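# Crack egg into white bowl, shells into green bowl

## Task

Break the egg open and tip its contents (a single firm yolk, no white) into the white bowl, then place both shell halves in the dark green waste bowl. At the end both bowls must be upright, everything in them must be at rest, and nothing may depend on the robot holding it there; release everything and pull the hand away. The shell splits at its middle from a knock there or a firm press there (a fingertip, the table). Pressing like that closer to either end, or pressing far harder anywhere, before the halves are separated crushes the egg and counts as failure. After the crack the halves can be pulled apart. Nothing may end up off the table.

## Robot and tools

Robot: a single six-joint arm carrying a five-finger right hand. Since there is one arm, every row describes that arm alone.

Frames. Scene frame: origin on the table surface right under the arm base, +z up, +y to the left when facing along +x. Results report the hand point in this frame (end_effector_position in m, end_effector_quat_wxyz, plus velocities in m/s and rad/s). The hand point sits 0.05 m in front of the palm, where index pad and thumb tip meet in a pinch. Its own axes: +z runs along the straightened fingers (which extend 0.06-0.07 m past it), +y points out of the palm, +x crosses the palm toward the little finger. A wrist bracket on the little-finger side projects 0.03 m beyond the point in +y and 0.11 m across the palm and can collide.

Row layout (14 numbers, each in [-1, 1]): dx, dy, dz, rx, ry, rz, little, ring, middle, index, thumb_bend, thumb_turn, force_limit, speed. The first six are an offset, not a pose: a displacement of the hand point measured from its pose at the start of the action, expressed in the hand point's own axes; 1.0 equals 0.6 m or 180 degrees, and rx, ry, rz form one rotation vector. Each row is relative to that same start pose, never to the row before. The six finger numbers are absolute targets: +1 straight/open, -1 fully curled; thumb_turn +1 beside the palm, -1 across in front of it. force_limit maps linearly from about 0 N (-1) to 10 N (+1) at the fingertip, 15 N for the two thumb motors; it only limits closing. speed maps from near zero (-1) to full (+1), where full travel takes 0.6 s. Pinch is roughly index -0.22, thumb_bend -0.75, thumb_turn -0.57. A whole-hand wrap (thumb turned fully in front first) fits objects 0.035-0.08 m wide. For a soft grip close at speed -0.9 or lower.

execute_actions(actions): a list of actions; each action is a table of up to 15 rows, one row per 1/30 s step; a short table repeats its final row until 15 steps (0.5 s) pass. For the first action in a call, the start pose is the last one a result reported. Each step, the commanded pose is clipped to 100 mm and 16 degrees from the measured pose; the arm then continues at most to the last clipped pose, so big moves need more actions. An empty list just returns state and images.

move(target, speed, stop_force, blocking): target is one 14-number row as above; its first six numbers are an offset from the pose shown in the latest result, in hand-point axes; hand numbers are sent at the outset. The path is straight, lasts 0.5-10 s (cut off at 10 s), and ignores obstacles. speed is in m/s, 0.002-0.5, default 0.25; rotation up to twice that in rad/s. stop_force, in N from 9 to 40, ends the path when the wrist sensor feels that much extra push opposing the motion for two steps; the hand then backs to where it was two steps earlier. It works only slowly, is measured along the line to target, is unreliable when the move rotates, is refused in the first 0.2 s, and should be omitted when leaving a surface. blocking=false returns after 0.5 s (not allowed with stop_force); then use wait(0) or stop before sending anything else. The "move:" line gives the ending (done, off_target, moving, held, fault, or contact when stop_force triggered) and limits (paced = pose clipped; held = some steps blocked, after which the arm may surge). The arm is stiff: aiming even slightly past a firm contact can fault.

wait(seconds): 0 to 10; the arm holds its last command. stop: brakes a running move. zoom_image(camera, region): camera is cam_head_left, cam_head_right or cam_wrist; region [x0, y0, x1, y1] in pixels, at most 504 by 504. show_instructions: shows the reference image pages. finished_scene(scene): ends the given scene number irreversibly.

Cameras: cam_head_left and cam_head_right are 896x504 pinhole views from behind-left of the arm (roughly at (-0.26, -0.49, 0.85) and (-0.11, -0.74, 0.86)); cam_wrist is a 504x504 fisheye on the hand. Calibration matrices are supplied and may be off by a few degrees and millimetres.

Other result lines: "Hand target" is where the controller is currently driving; "pose unreachable" means a clearance check altered or blocked the command. hand_measured, hand_stopped_by (moving, target, force, stalled, fault) and hand_load_n list six values in the motor order above; load is positive when pushing a finger open, and a lost grip shows as loads near 0. A stopped motor locks (at least 15 N); to tighten, raise force_limit and send a more-closed target; to loosen, send a more-open one. Wrist force and torque are in end-effector axes, with offsets up to about 4 N, noise up to 2.4 N, saturation near 50 N.

Avoid: contact torque above joint limits (138 N m for the three big joints, 25.7 N m for wrist joints) or 150 N external force, which freezes the arm 10 s; holding loads until motors overheat (warning at 70 °C, brake at 85 °C); crushing the egg by pressing near its ends or too hard; tipping bowls, dropping, slamming, or pushing anything off the table. Loose objects may occasionally get nudged by something else.

Each tool is called after ">>>" as name(argument=value, ...), one argument or row to a line, values as JSON.

Reference images:

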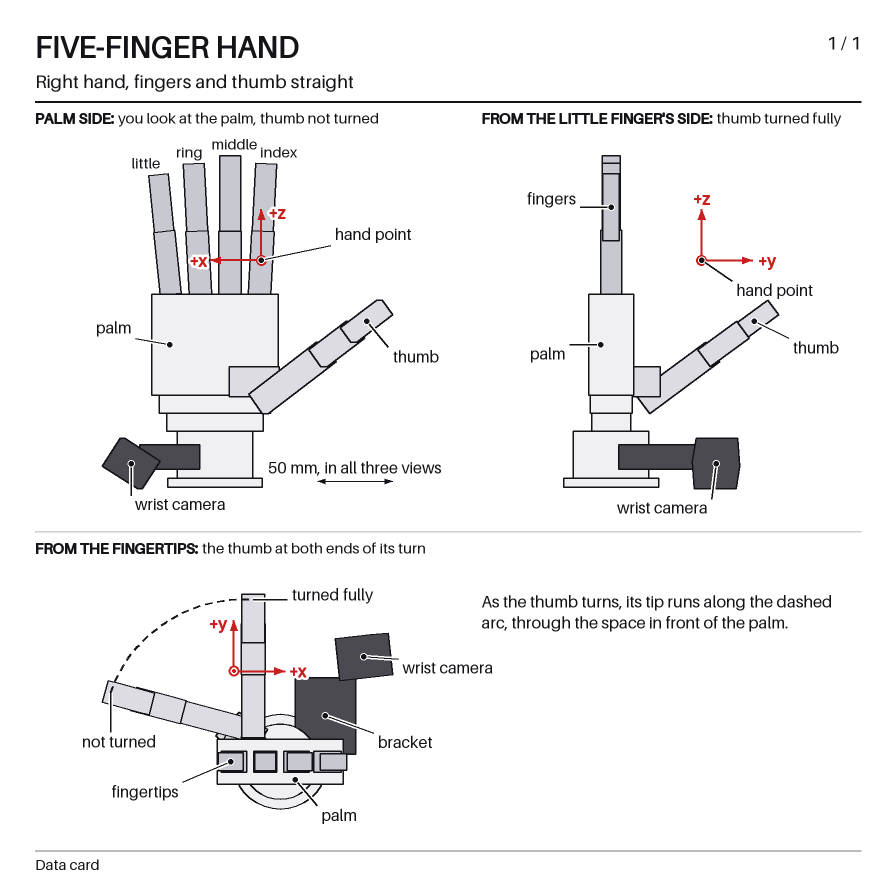

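## Session

>>> execute_actions(
  actions=[],
)

Scene clock: 0.00 s.
end_effector_position=(+0.1220, +0.4059, +0.2340) hand_measured=(+1.000, +1.000, +1.000, +1.000, +1.000, +1.000) hand_load_n=(+0.0, +0.0, +0.0, +0.0, +0.0, +0.0) hand_stopped_by=(target, target, target, target, target, target) hand_force_limit=0.00 hand_speed=-0.80 end_effector_quat_wxyz=(+0.070, -0.433, +0.898, +0.026) end_effector_velocity=(-0.000, -0.001, -0.000) end_effector_angular_velocity=(-0.002, -0.000, +0.001)
Joint positions: [ 0.99  -0.519  1.716  0.737  2.098 -1.362]
Joint velocities: [ 0.    -0.     0.     0.002  0.001  0.   ]
Wrist force (N, on the end effector, along its own x y z axes, offset not removed): no reading
Wrist torque (N m, same axes, about the end effector's origin, offset not removed): no reading
Hand target: +0.122, +0.406, +0.234; +0.070, -0.433, +0.898, +0.026

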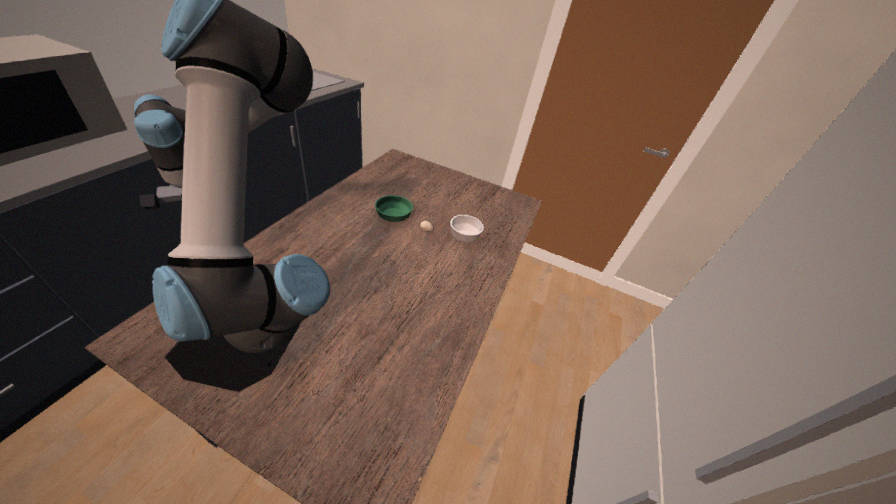

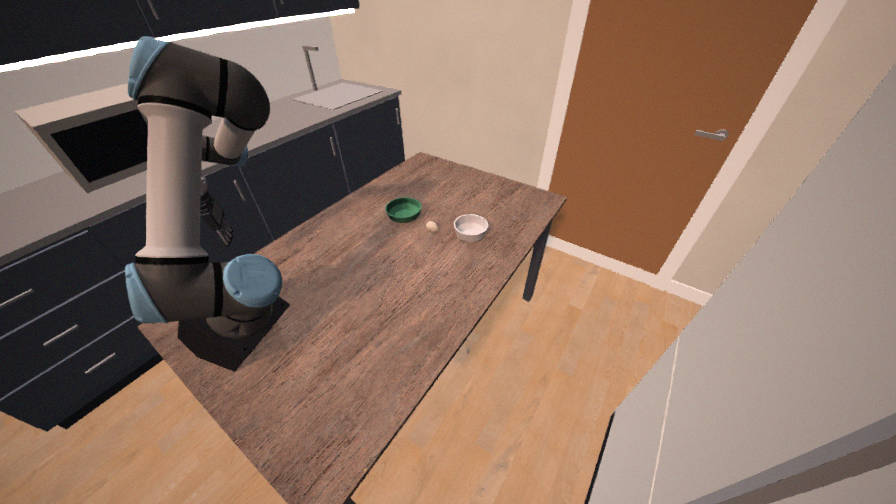

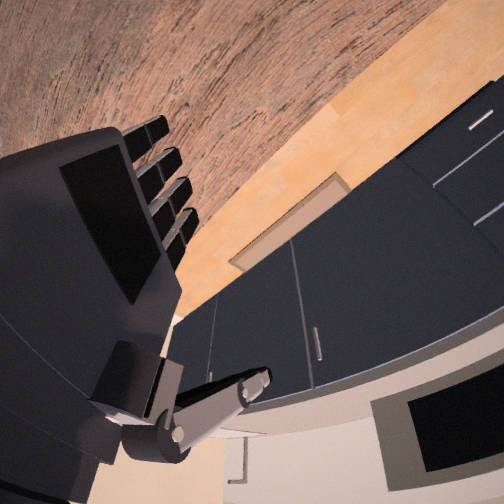

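>>> zoom_image(
  camera="cam_head_left",
  region=[346, 170, 506, 260],
)

>>> zoom_image(
  camera="cam_head_right",
  region=[346, 170, 506, 260],
)

Region (346, 170, 506, 260) of cam_head_left's 896x504 image, scaled by 3.150, with more detail than that image has; it fills the top 284 rows of this view, and the rest is white.

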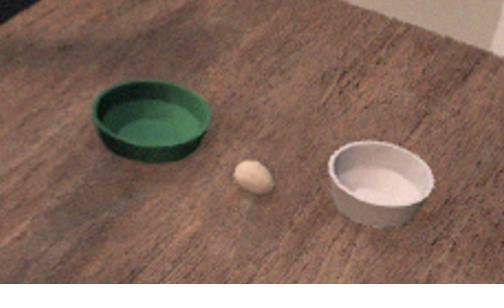

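Region (346, 170, 506, 260) of cam_head_right's 896x504 image, scaled by 3.150, with more detail than that image has; it fills the top 284 rows of this view, and the rest is white.

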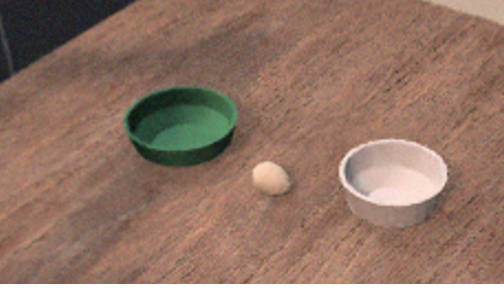

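>>> move(
  target=[0.05,-0.62,0.05,0,0,0.53,1,1,1,1,1,-1,-0.5,0],
)

Scene clock: 65.37 s.
end_effector_position=(+0.3965, +0.1543, +0.2047) hand_measured=(+1.000, +1.000, +1.000, +1.000, +1.000, -1.000) hand_load_n=(+0.0, +0.0, +0.0, +0.0, +0.0, +0.0) hand_stopped_by=(target, target, target, target, target, target) hand_force_limit=-0.50 hand_speed=0.00 end_effector_quat_wxyz=(+0.027, +0.372, +0.925, +0.070) end_effector_velocity=(+0.002, -0.002, -0.000) end_effector_angular_velocity=(-0.000, +0.002, -0.010)
Joint positions: [ 0.329 -0.998  2.003  0.484  2.196 -0.484]
Joint velocities: [-0.004 -0.001 -0.003  0.002  0.001  0.006]
Wrist force (N, on the end effector, along its own x y z axes, offset not removed): [0.8 -1.1 -0.5]
Wrist torque (N m, same axes, about the end effector's origin, offset not removed): [-0.16 0.05 0.03]
Hand target: +0.397, +0.154, +0.205; +0.027, +0.373, +0.925, +0.070
Off the commanded pose: 0.001 m, 0 deg.
move: done
camera_calibration (this result's frames):
cam_wrist: T_world_to_cam=[[0.778416, 0.614826, 0.126717, -0.42295], [0.473208, -0.707343, 0.525109, -0.185841], [0.412483, -0.34879, -0.841548, 0.187395], [0, 0, 0, 1]] pos_world=[0.339875, 0.193949, 0.308884]

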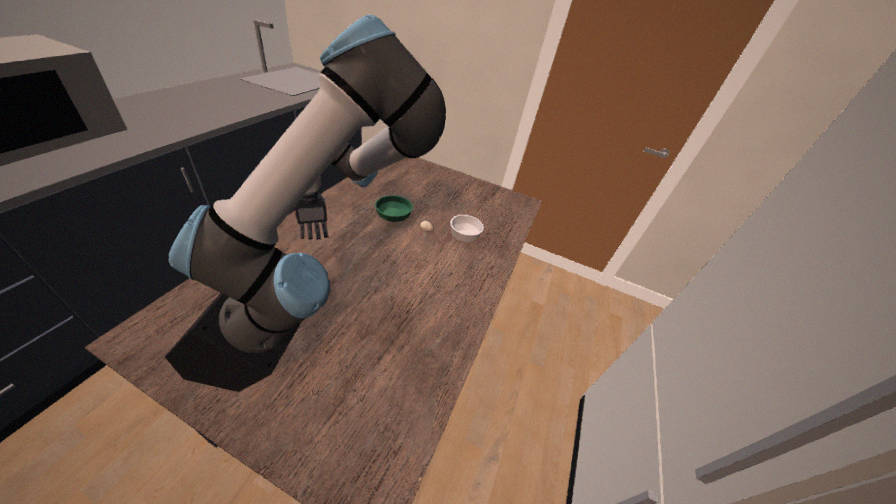

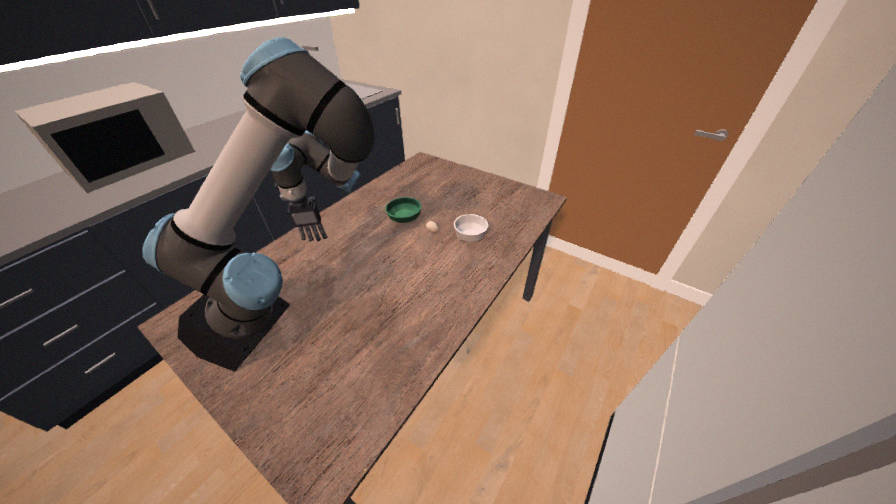

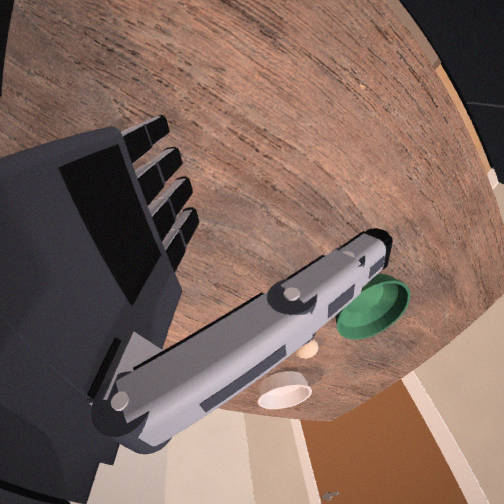

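>>> move(
  target=[-0.62,-0.013,0.058,0,0,0,1,1,1,1,1,-1,-0.5,0],
)

Scene clock: 77.23 s.
end_effector_position=(+0.6627, -0.1048, +0.1680) hand_measured=(+1.000, +1.000, +1.000, +1.000, +1.000, -1.000) hand_load_n=(+0.0, +0.0, +0.0, +0.0, +0.0, +0.0) hand_stopped_by=(target, target, target, target, target, target) hand_force_limit=-0.50 hand_speed=0.00 end_effector_quat_wxyz=(+0.027, +0.373, +0.925, +0.070) end_effector_velocity=(+0.002, -0.002, -0.000) end_effector_angular_velocity=(+0.001, +0.002, -0.000)
Joint positions: [-0.24  -1.029  1.355  0.815  2.045 -1.132]
Joint velocities: [-0.002  0.005 -0.011  0.007 -0.001 -0.   ]
Wrist force (N, on the end effector, along its own x y z axes, offset not removed): [-0.5 -1.4 -0.3]
Wrist torque (N m, same axes, about the end effector's origin, offset not removed): [-0.28 -0.03 -0.22]
Hand target: +0.663, -0.105, +0.168; +0.027, +0.373, +0.925, +0.070
Off the commanded pose: 0.001 m, 0 deg.
move: done
camera_calibration (this result's frames):
cam_wrist: T_world_to_cam=[[0.778543, 0.614616, 0.126954, -0.466297], [0.473332, -0.707872, 0.524285, -0.475819], [0.412101, -0.348087, -0.842026, -0.0431829], [0, 0, 0, 1]] pos_world=[0.606049, -0.0652569, 0.272302]

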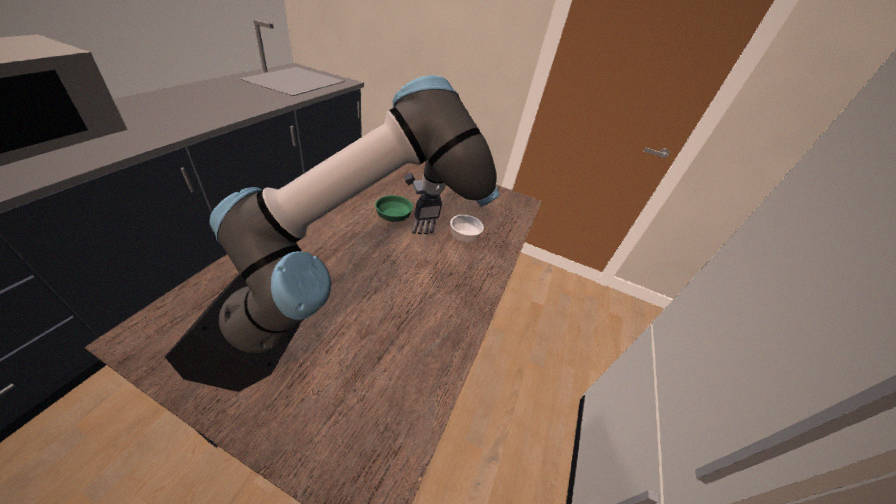

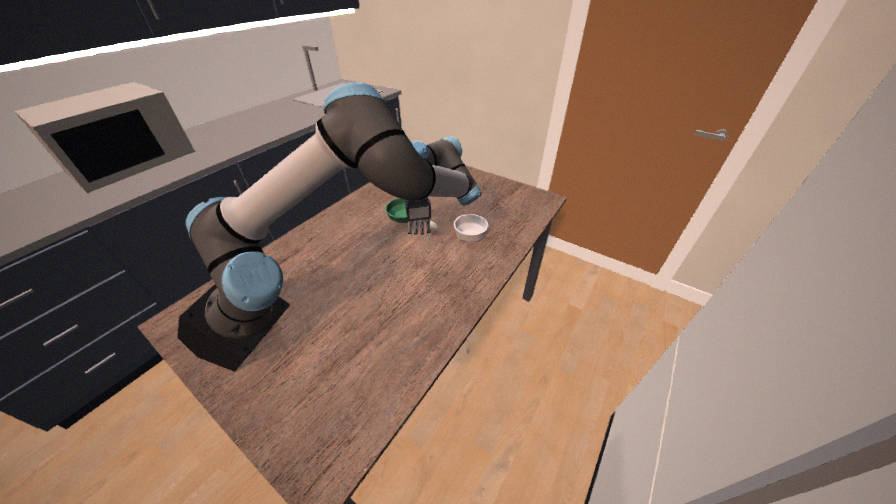

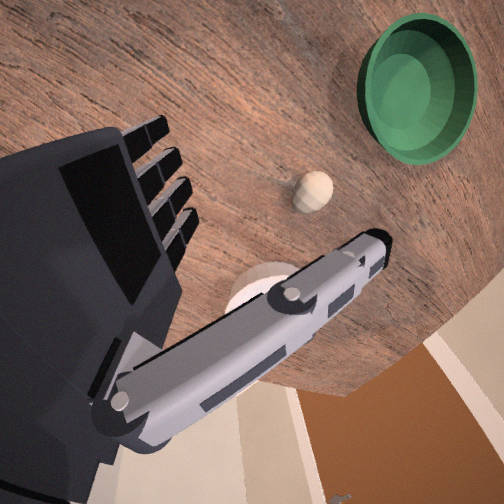

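>>> move(
  target=[0,0,0,0,0,0.256,0.2,0.2,0.2,0.2,0.6,-0.7,-0.5,0],
)

Scene clock: 132.27 s.
end_effector_position=(+0.6627, -0.1049, +0.1681) hand_measured=(+0.200, +0.200, +0.200, +0.200, +0.600, -0.700) hand_load_n=(+0.0, +0.0, +0.0, +0.0, +0.0, +0.0) hand_stopped_by=(target, target, target, target, target, target) hand_force_limit=-0.50 hand_speed=0.00 end_effector_quat_wxyz=(-0.002, +0.704, +0.706, +0.075) end_effector_velocity=(-0.000, +0.000, -0.000) end_effector_angular_velocity=(+0.001, +0.006, -0.014)
Joint positions: [-0.15  -0.973  1.349  0.81   2.081 -0.236]
Joint velocities: [ 0.002  0.005 -0.005  0.006  0.002  0.019]
Wrist force (N, on the end effector, along its own x y z axes, offset not removed): [1.8 0.7 -1.4]
Wrist torque (N m, same axes, about the end effector's origin, offset not removed): [0.23 -0.23 0.17]
Hand target: +0.663, -0.105, +0.168; -0.003, +0.705, +0.705, +0.075
Off the commanded pose: 0.000 m, 0 deg.
move: done
camera_calibration (this result's frames):
cam_wrist: T_world_to_cam=[[0.988675, -0.134868, 0.0658247, -0.673846], [-0.150071, -0.885308, 0.440123, -0.0672142], [-0.00108347, -0.445016, -0.895522, 0.229479], [0, 0, 0, 1]] pos_world=[0.656376, -0.0482637, 0.279442]

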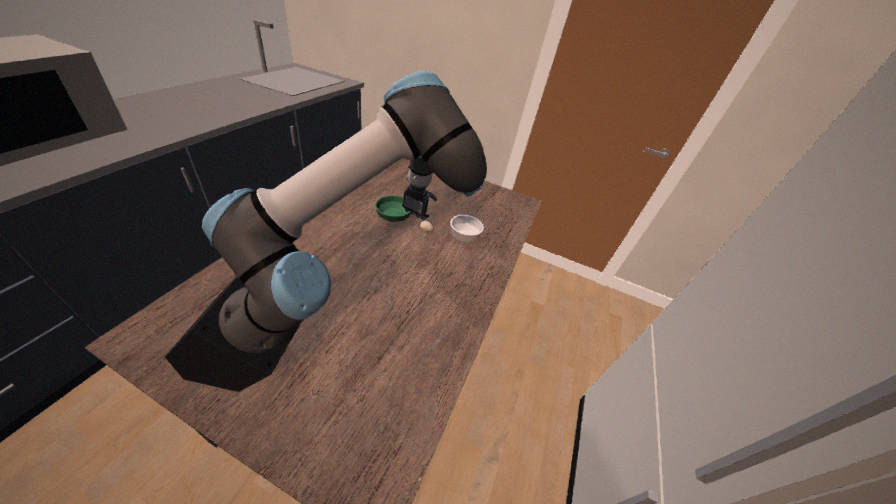

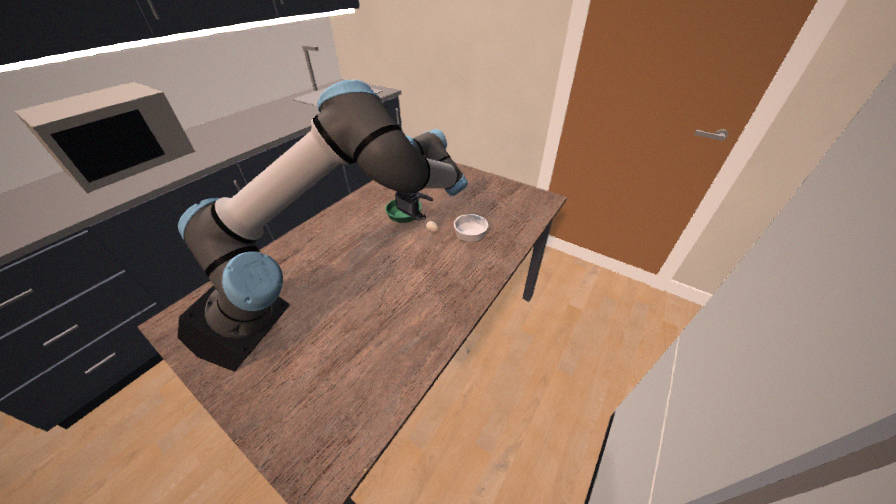

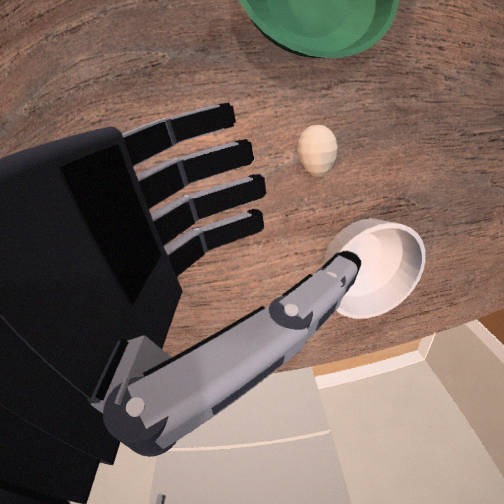

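>>> move(
  target=[0,-0.05,0,0,0,-0.99,0.2,0.2,0.2,0.2,0.6,-0.7,-0.5,0],
  speed=0.5,
)

>>> move(
  target=[0,0,0,0.245,0,0,0.2,0.2,0.2,0.2,0.6,-0.7,-0.5,0],
)

Scene clock: 158.87 s.
end_effector_position=(+0.6329, -0.1049, +0.1649) hand_measured=(+0.200, +0.200, +0.200, +0.200, +0.600, -0.700) hand_load_n=(+0.0, +0.0, +0.0, +0.0, +0.0, +0.0) hand_stopped_by=(target, target, target, target, target, target) hand_force_limit=-0.50 hand_speed=0.00 end_effector_quat_wxyz=(-0.075, +0.694, -0.716, -0.004) end_effector_velocity=(-0.001, -0.000, -0.001) end_effector_angular_velocity=(-0.001, +0.001, +0.014)
Joint positions: [-0.21  -0.811  0.916  1.05   2.058 -3.408]
Joint velocities: [ 0.     0.002  0.     0.001  0.001 -0.012]
Wrist force (N, on the end effector, along its own x y z axes, offset not removed): [-2.3 -2.2 2.9]
Wrist torque (N m, same axes, about the end effector's origin, offset not removed): [-0.49 0.14 -0.27]
Hand target: +0.633, -0.105, +0.165; -0.075, +0.695, -0.715, -0.004
Off the commanded pose: 0.000 m, 0 deg.
move: done
camera_calibration (this result's frames):
cam_wrist: T_world_to_cam=[[-0.979543, 0.17208, -0.104326, 0.66174], [0.0650441, 0.761343, 0.645079, -0.0675506], [0.190433, 0.625096, -0.756961, 0.194742], [0, 0, 0, 1]] pos_world=[0.615512, -0.184176, 0.260024]

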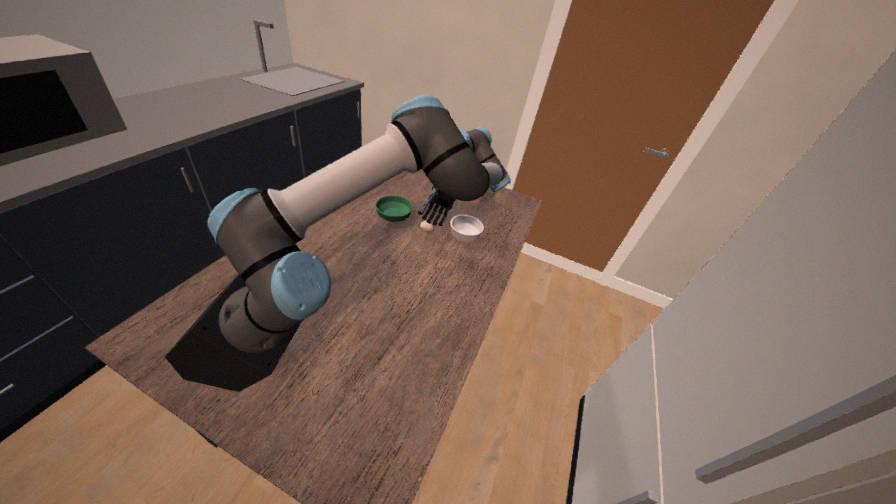

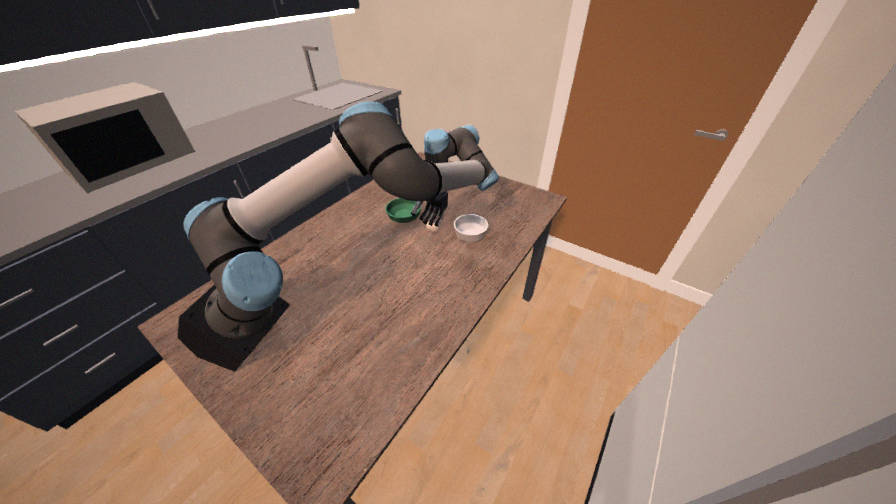

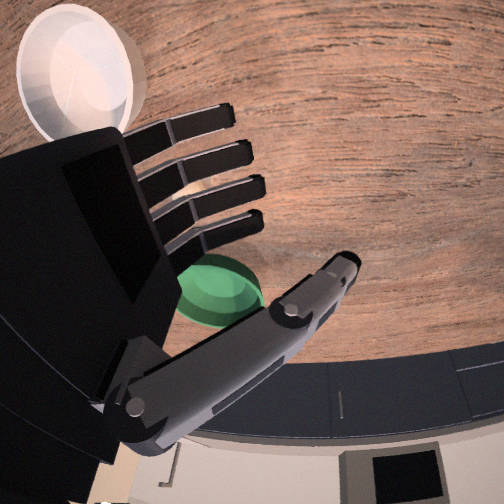

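Scene clock: 161.03 s.
end_effector_position=(+0.6327, -0.1049, +0.1650) hand_measured=(+0.200, +0.200, +0.200, +0.200, +0.600, -0.700) hand_load_n=(+0.0, +0.0, +0.0, +0.0, +0.0, +0.0) hand_stopped_by=(target, target, target, target, target, target) hand_force_limit=-0.50 hand_speed=0.00 end_effector_quat_wxyz=(-0.330, +0.615, -0.665, +0.265) end_effector_velocity=(+0.001, -0.000, -0.000) end_effector_angular_velocity=(+0.001, -0.015, -0.002)
Joint positions: [-0.348 -1.345  1.797 -0.052  1.621 -3.719]
Joint velocities: [-0.005 -0.005  0.012 -0.02  -0.014 -0.001]
Wrist force (N, on the end effector, along its own x y z axes, offset not removed): [-0.9 -1.9 1.0]
Wrist torque (N m, same axes, about the end effector's origin, offset not removed): [-0.12 -0.09 -0.01]
Hand target: +0.633, -0.105, +0.165; -0.330, +0.615, -0.665, +0.265
Off the commanded pose: 0.000 m, 0 deg.
move: done
camera_calibration (this result's frames):
cam_wrist: T_world_to_cam=[[-0.618205, 0.236662, -0.749543, 0.546157], [-0.332436, 0.785386, 0.522164, 0.206685], [0.712257, 0.571979, -0.406855, -0.198668], [0, 0, 0, 1]] pos_world=[0.547849, -0.177948, 0.220615]

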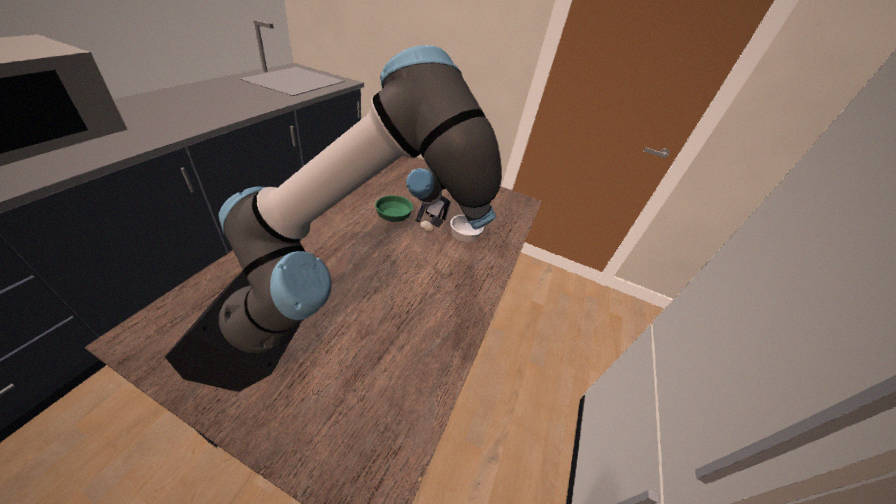

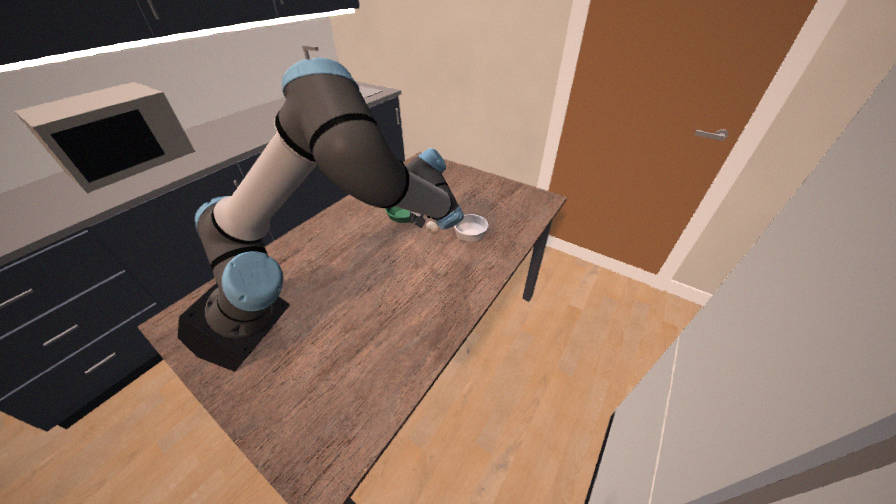

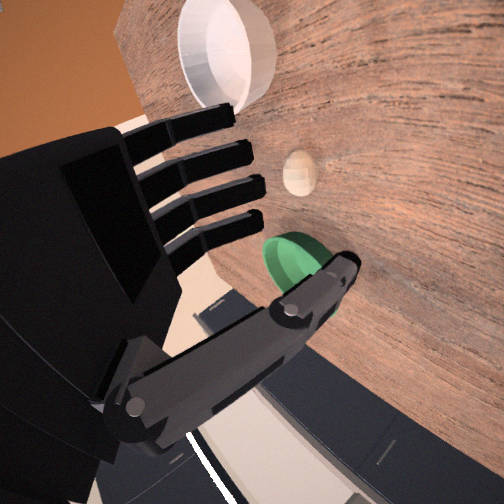

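>>> move(
  target=[-0.072,0.002,0.205,0,0.056,0,0.2,0.2,0.2,0.2,0.6,-0.7,-0.5,0],
)

>>> zoom_image(
  camera="cam_head_left",
  region=[346, 160, 506, 250],
)

>>> zoom_image(
  camera="cam_head_right",
  region=[346, 160, 506, 250],
)

Scene clock: 180.87 s.
end_effector_position=(+0.7268, -0.0553, +0.0902) hand_measured=(+0.200, +0.200, +0.200, +0.200, +0.600, -0.700) hand_load_n=(+0.0, +0.0, +0.0, +0.0, +0.0, +0.0) hand_stopped_by=(target, target, target, target, target, target) hand_force_limit=-0.50 hand_speed=0.00 end_effector_quat_wxyz=(+0.270, -0.590, +0.692, -0.318) end_effector_velocity=(+0.001, +0.000, -0.002) end_effector_angular_velocity=(-0.002, +0.006, -0.001)
Joint positions: [-0.219 -1.014  1.574 -0.247  1.89  -3.691]
Joint velocities: [ 0.001  0.007 -0.008  0.005  0.006 -0.   ]
Wrist force (N, on the end effector, along its own x y z axes, offset not removed): [-0.7 -7.2 1.6]
Wrist torque (N m, same axes, about the end effector's origin, offset not removed): [-1.06 -0.01 -0.40]
Hand target: +0.727, -0.055, +0.090; +0.270, -0.590, +0.692, -0.318
Off the commanded pose: 0.000 m, 0 deg.
move: done
camera_calibration (this result's frames):
cam_wrist: T_world_to_cam=[[-0.600353, 0.23205, -0.765329, 0.524764], [-0.212986, 0.876025, 0.432687, 0.164381], [0.770852, 0.422769, -0.476501, -0.369006], [0, 0, 0, 1]] pos_world=[0.634504, -0.109768, 0.15466]

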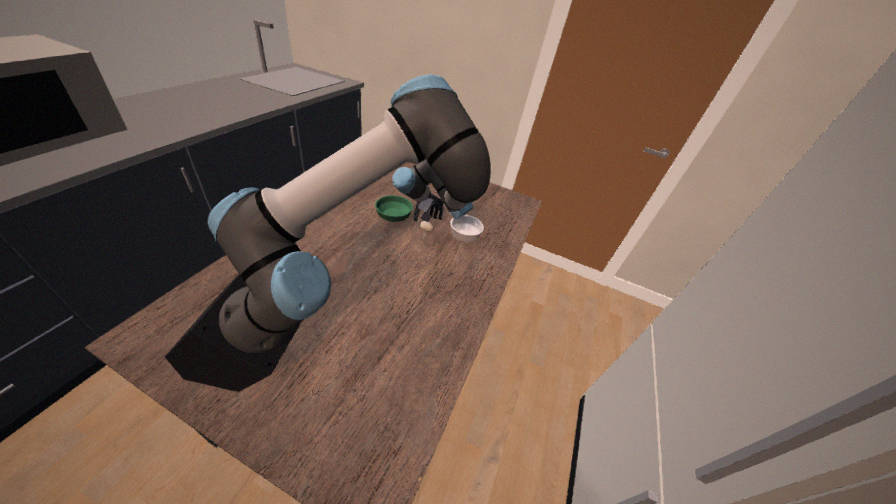

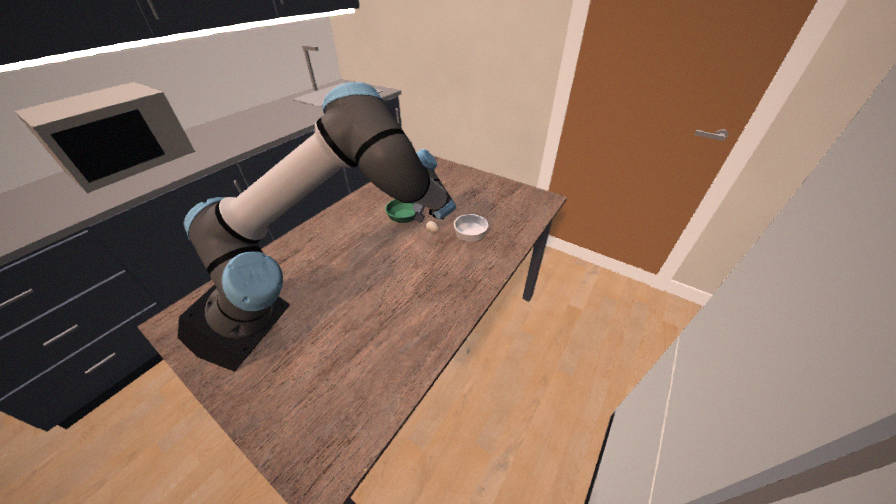

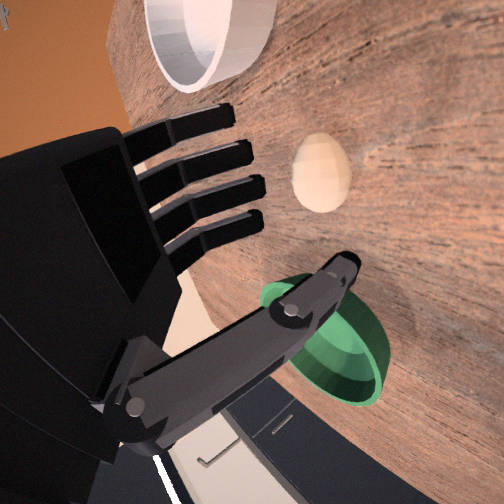

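Region (346, 160, 506, 250) of cam_head_left's 896x504 image, scaled by 3.150, with more detail than that image has; it fills the top 284 rows of this view, and the rest is white.

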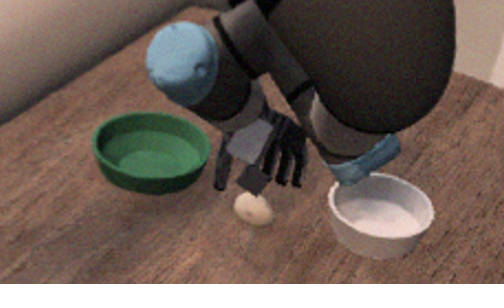

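Region (346, 160, 506, 250) of cam_head_right's 896x504 image, scaled by 3.150, with more detail than that image has; it fills the top 284 rows of this view, and the rest is white.

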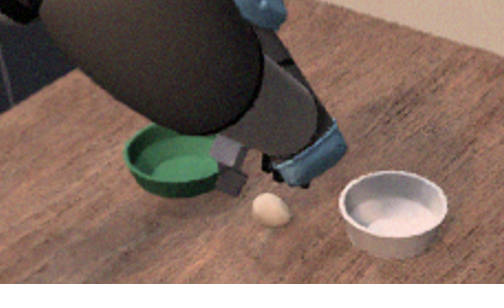

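>>> move(
  target=[0.0165,0.043,0.04,0,0,0,0.2,0.2,0.2,0.2,0.6,-0.7,-0.5,0],
  speed=0.08,
)

Scene clock: 200.47 s.
end_effector_position=(+0.7265, -0.0652, +0.0553) hand_measured=(+0.200, +0.200, +0.200, +0.200, +0.600, -0.700) hand_load_n=(+0.0, +0.0, +0.0, +0.0, +0.0, +0.0) hand_stopped_by=(target, target, target, target, target, target) hand_force_limit=-0.50 hand_speed=0.00 end_effector_quat_wxyz=(+0.270, -0.590, +0.692, -0.318) end_effector_velocity=(+0.000, -0.001, -0.003) end_effector_angular_velocity=(-0.001, -0.000, -0.001)
Joint positions: [-0.272 -0.981  1.581 -0.292  1.84  -3.708]
Joint velocities: [-0.005  0.002  0.    -0.004 -0.004 -0.002]
Wrist force (N, on the end effector, along its own x y z axes, offset not removed): [4.3 -1.8 1.3]
Wrist torque (N m, same axes, about the end effector's origin, offset not removed): [0.03 -0.76 0.31]
Hand target: +0.727, -0.065, +0.055; +0.270, -0.590, +0.692, -0.318
Off the commanded pose: 0.000 m, 0 deg.
move: done
camera_calibration (this result's frames):
cam_wrist: T_world_to_cam=[[-0.600523, 0.23212, -0.765175, 0.500251], [-0.212926, 0.875965, 0.432837, 0.188017], [0.770736, 0.422854, -0.476613, -0.381136], [0, 0, 0, 1]] pos_world=[0.634201, -0.119649, 0.119745]

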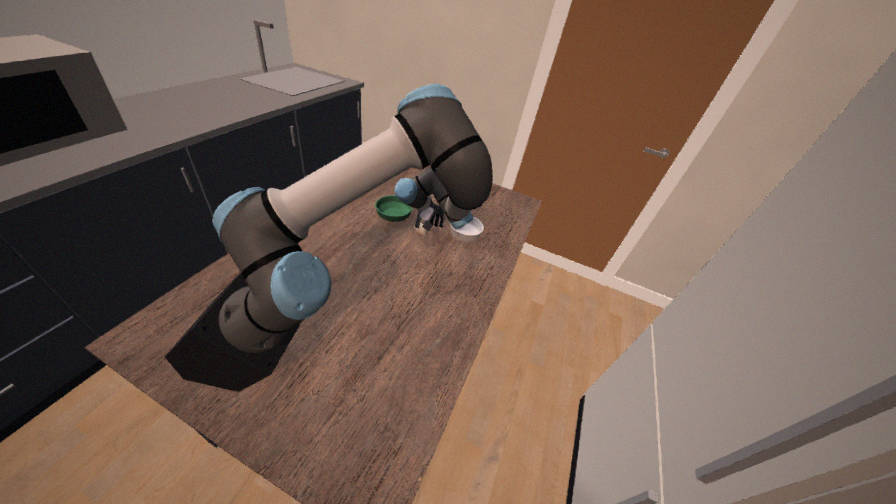

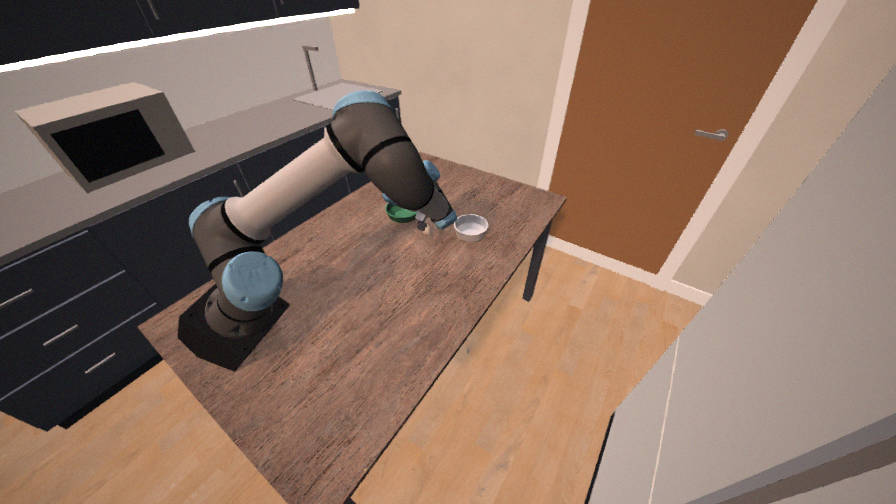

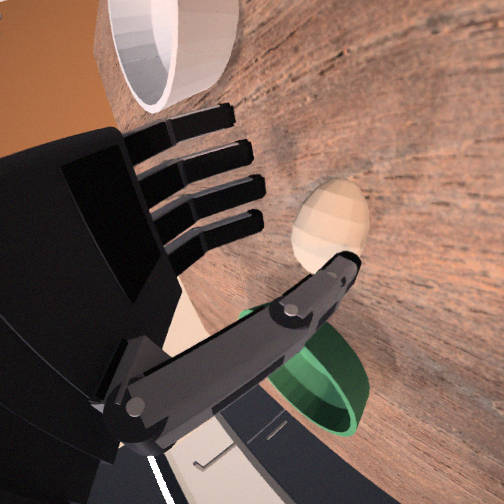

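>>> execute_actions(
  actions=[
    [[0,0,0,0,0,0,0.3,0.3,0.3,0.3,1,-1,-0.5,0]],
    [[0,0,0,0,0,0,0.3,0.3,0.3,0.3,1,-1,-0.5,0]],
  ],
)

>>> move(
  target=[0,0.015,0.018,0,0,0,0.3,0.3,0.3,0.3,1,-1,-0.5,0],
  speed=0.03,
)

Scene clock: 221.20 s.
end_effector_position=(+0.7265, -0.0653, +0.0552) hand_measured=(+0.300, +0.300, +0.300, +0.300, +1.000, -1.000) hand_load_n=(+0.0, +0.0, +0.0, +0.0, +0.0, +0.0) hand_stopped_by=(target, target, target, target, target, target) hand_force_limit=-0.50 hand_speed=0.00 end_effector_quat_wxyz=(+0.270, -0.590, +0.692, -0.318) end_effector_velocity=(+0.000, -0.001, -0.001) end_effector_angular_velocity=(-0.000, -0.000, -0.001)
Joint positions: [-0.272 -0.981  1.581 -0.292  1.84  -3.708]
Joint velocities: [-0.002 -0.     0.    -0.001 -0.001 -0.   ]
Wrist force (N, on the end effector, along its own x y z axes, offset not removed): [1.6 2.1 1.7]
Wrist torque (N m, same axes, about the end effector's origin, offset not removed): [0.44 -0.34 0.09]
Hand target: +0.727, -0.065, +0.055; +0.270, -0.590, +0.692, -0.318
Off the commanded pose: 0.000 m, 0 deg.
camera_calibration (this result's frames):
cam_wrist: T_world_to_cam=[[-0.600556, 0.232155, -0.765138, 0.500228], [-0.212834, 0.875986, 0.43284, 0.18804], [0.770736, 0.422792, -0.476668, -0.38117], [0, 0, 0, 1]] pos_world=[0.634218, -0.119695, 0.119661]

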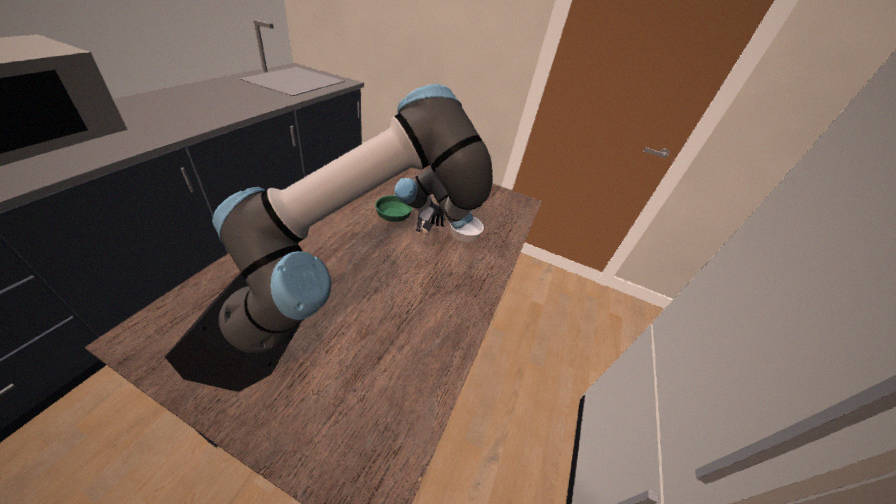

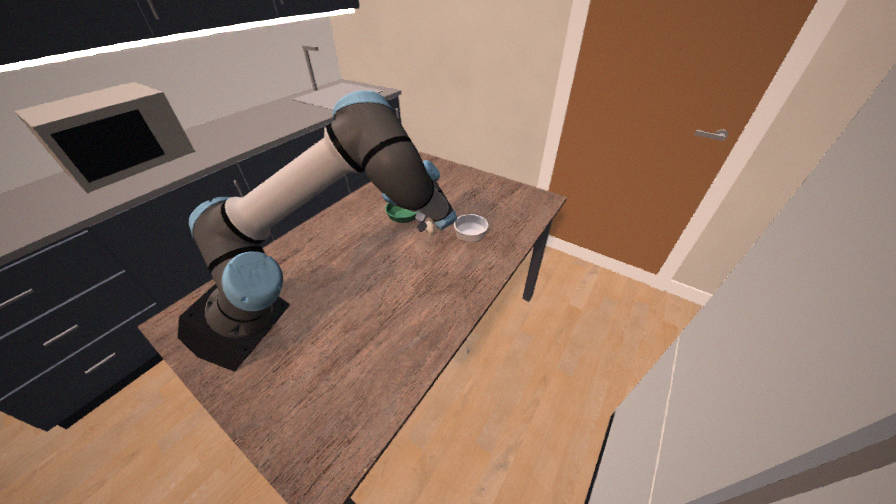

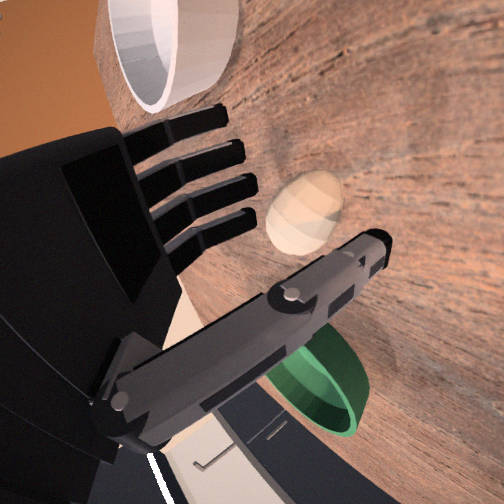

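Scene clock: 222.03 s.
end_effector_position=(+0.7288, -0.0656, +0.0416) hand_measured=(+0.300, +0.300, +0.300, +0.300, +1.000, -1.000) hand_load_n=(+0.0, +0.0, +0.0, +0.0, +0.0, +0.0) hand_stopped_by=(target, target, target, target, target, target) hand_force_limit=-0.50 hand_speed=0.00 end_effector_quat_wxyz=(+0.270, -0.590, +0.692, -0.318) end_effector_velocity=(-0.000, -0.001, -0.004) end_effector_angular_velocity=(+0.000, +0.002, -0.001)
Joint positions: [-0.286 -0.959  1.573 -0.307  1.827 -3.712]
Joint velocities: [-0.004  0.004 -0.001 -0.002 -0.002 -0.   ]
Wrist force (N, on the end effector, along its own x y z axes, offset not removed): [-1.3 -0.6 -0.6]
Wrist torque (N m, same axes, about the end effector's origin, offset not removed): [0.14 0.04 -0.21]
Hand target: +0.729, -0.066, +0.041; +0.270, -0.590, +0.692, -0.318
Off the commanded pose: 0.000 m, 0 deg.
move: done
camera_calibration (this result's frames):
cam_wrist: T_world_to_cam=[[-0.600555, 0.232177, -0.765132, 0.491276], [-0.212829, 0.875976, 0.432862, 0.194698], [0.770738, 0.4228, -0.476658, -0.389204], [0, 0, 0, 1]] pos_world=[0.63645, -0.120059, 0.106097]

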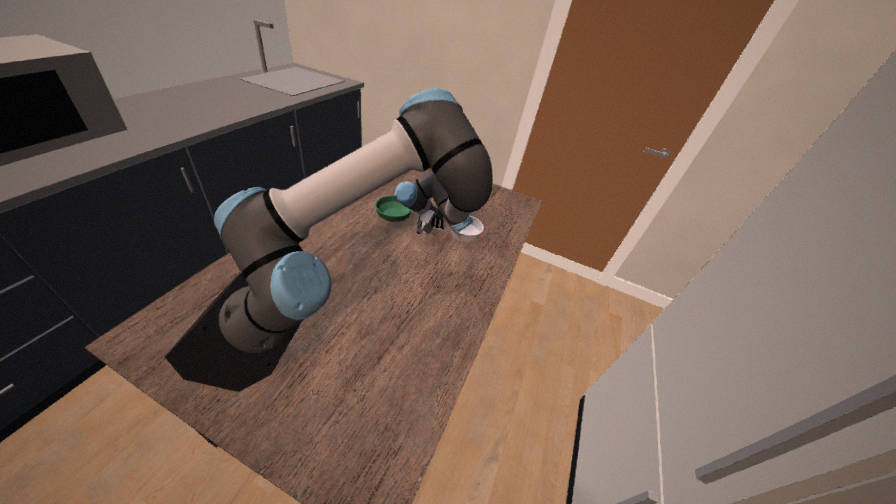

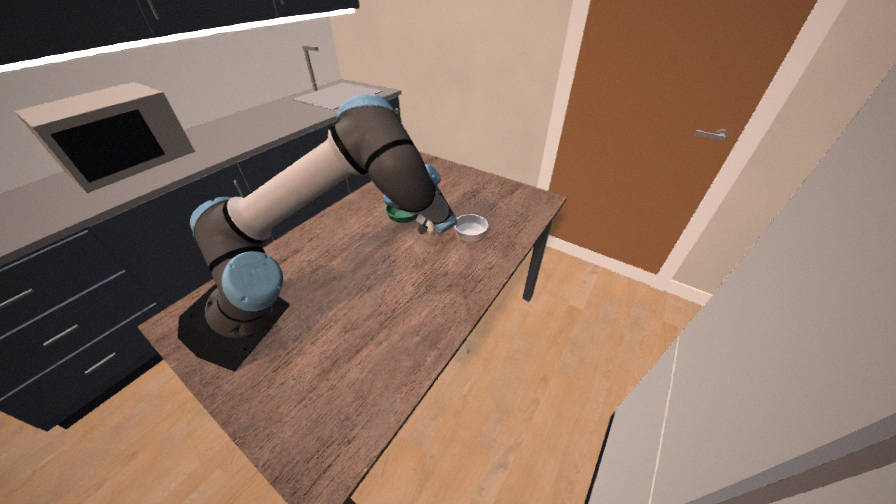

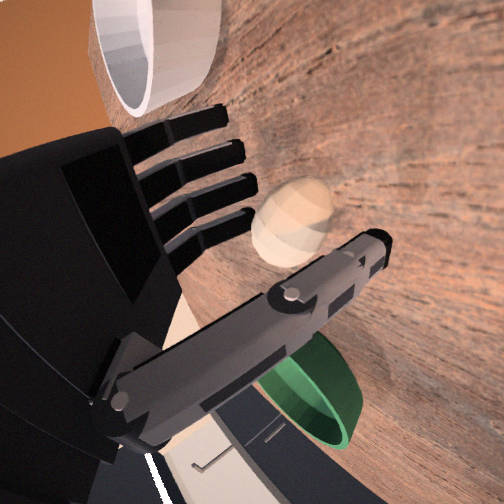

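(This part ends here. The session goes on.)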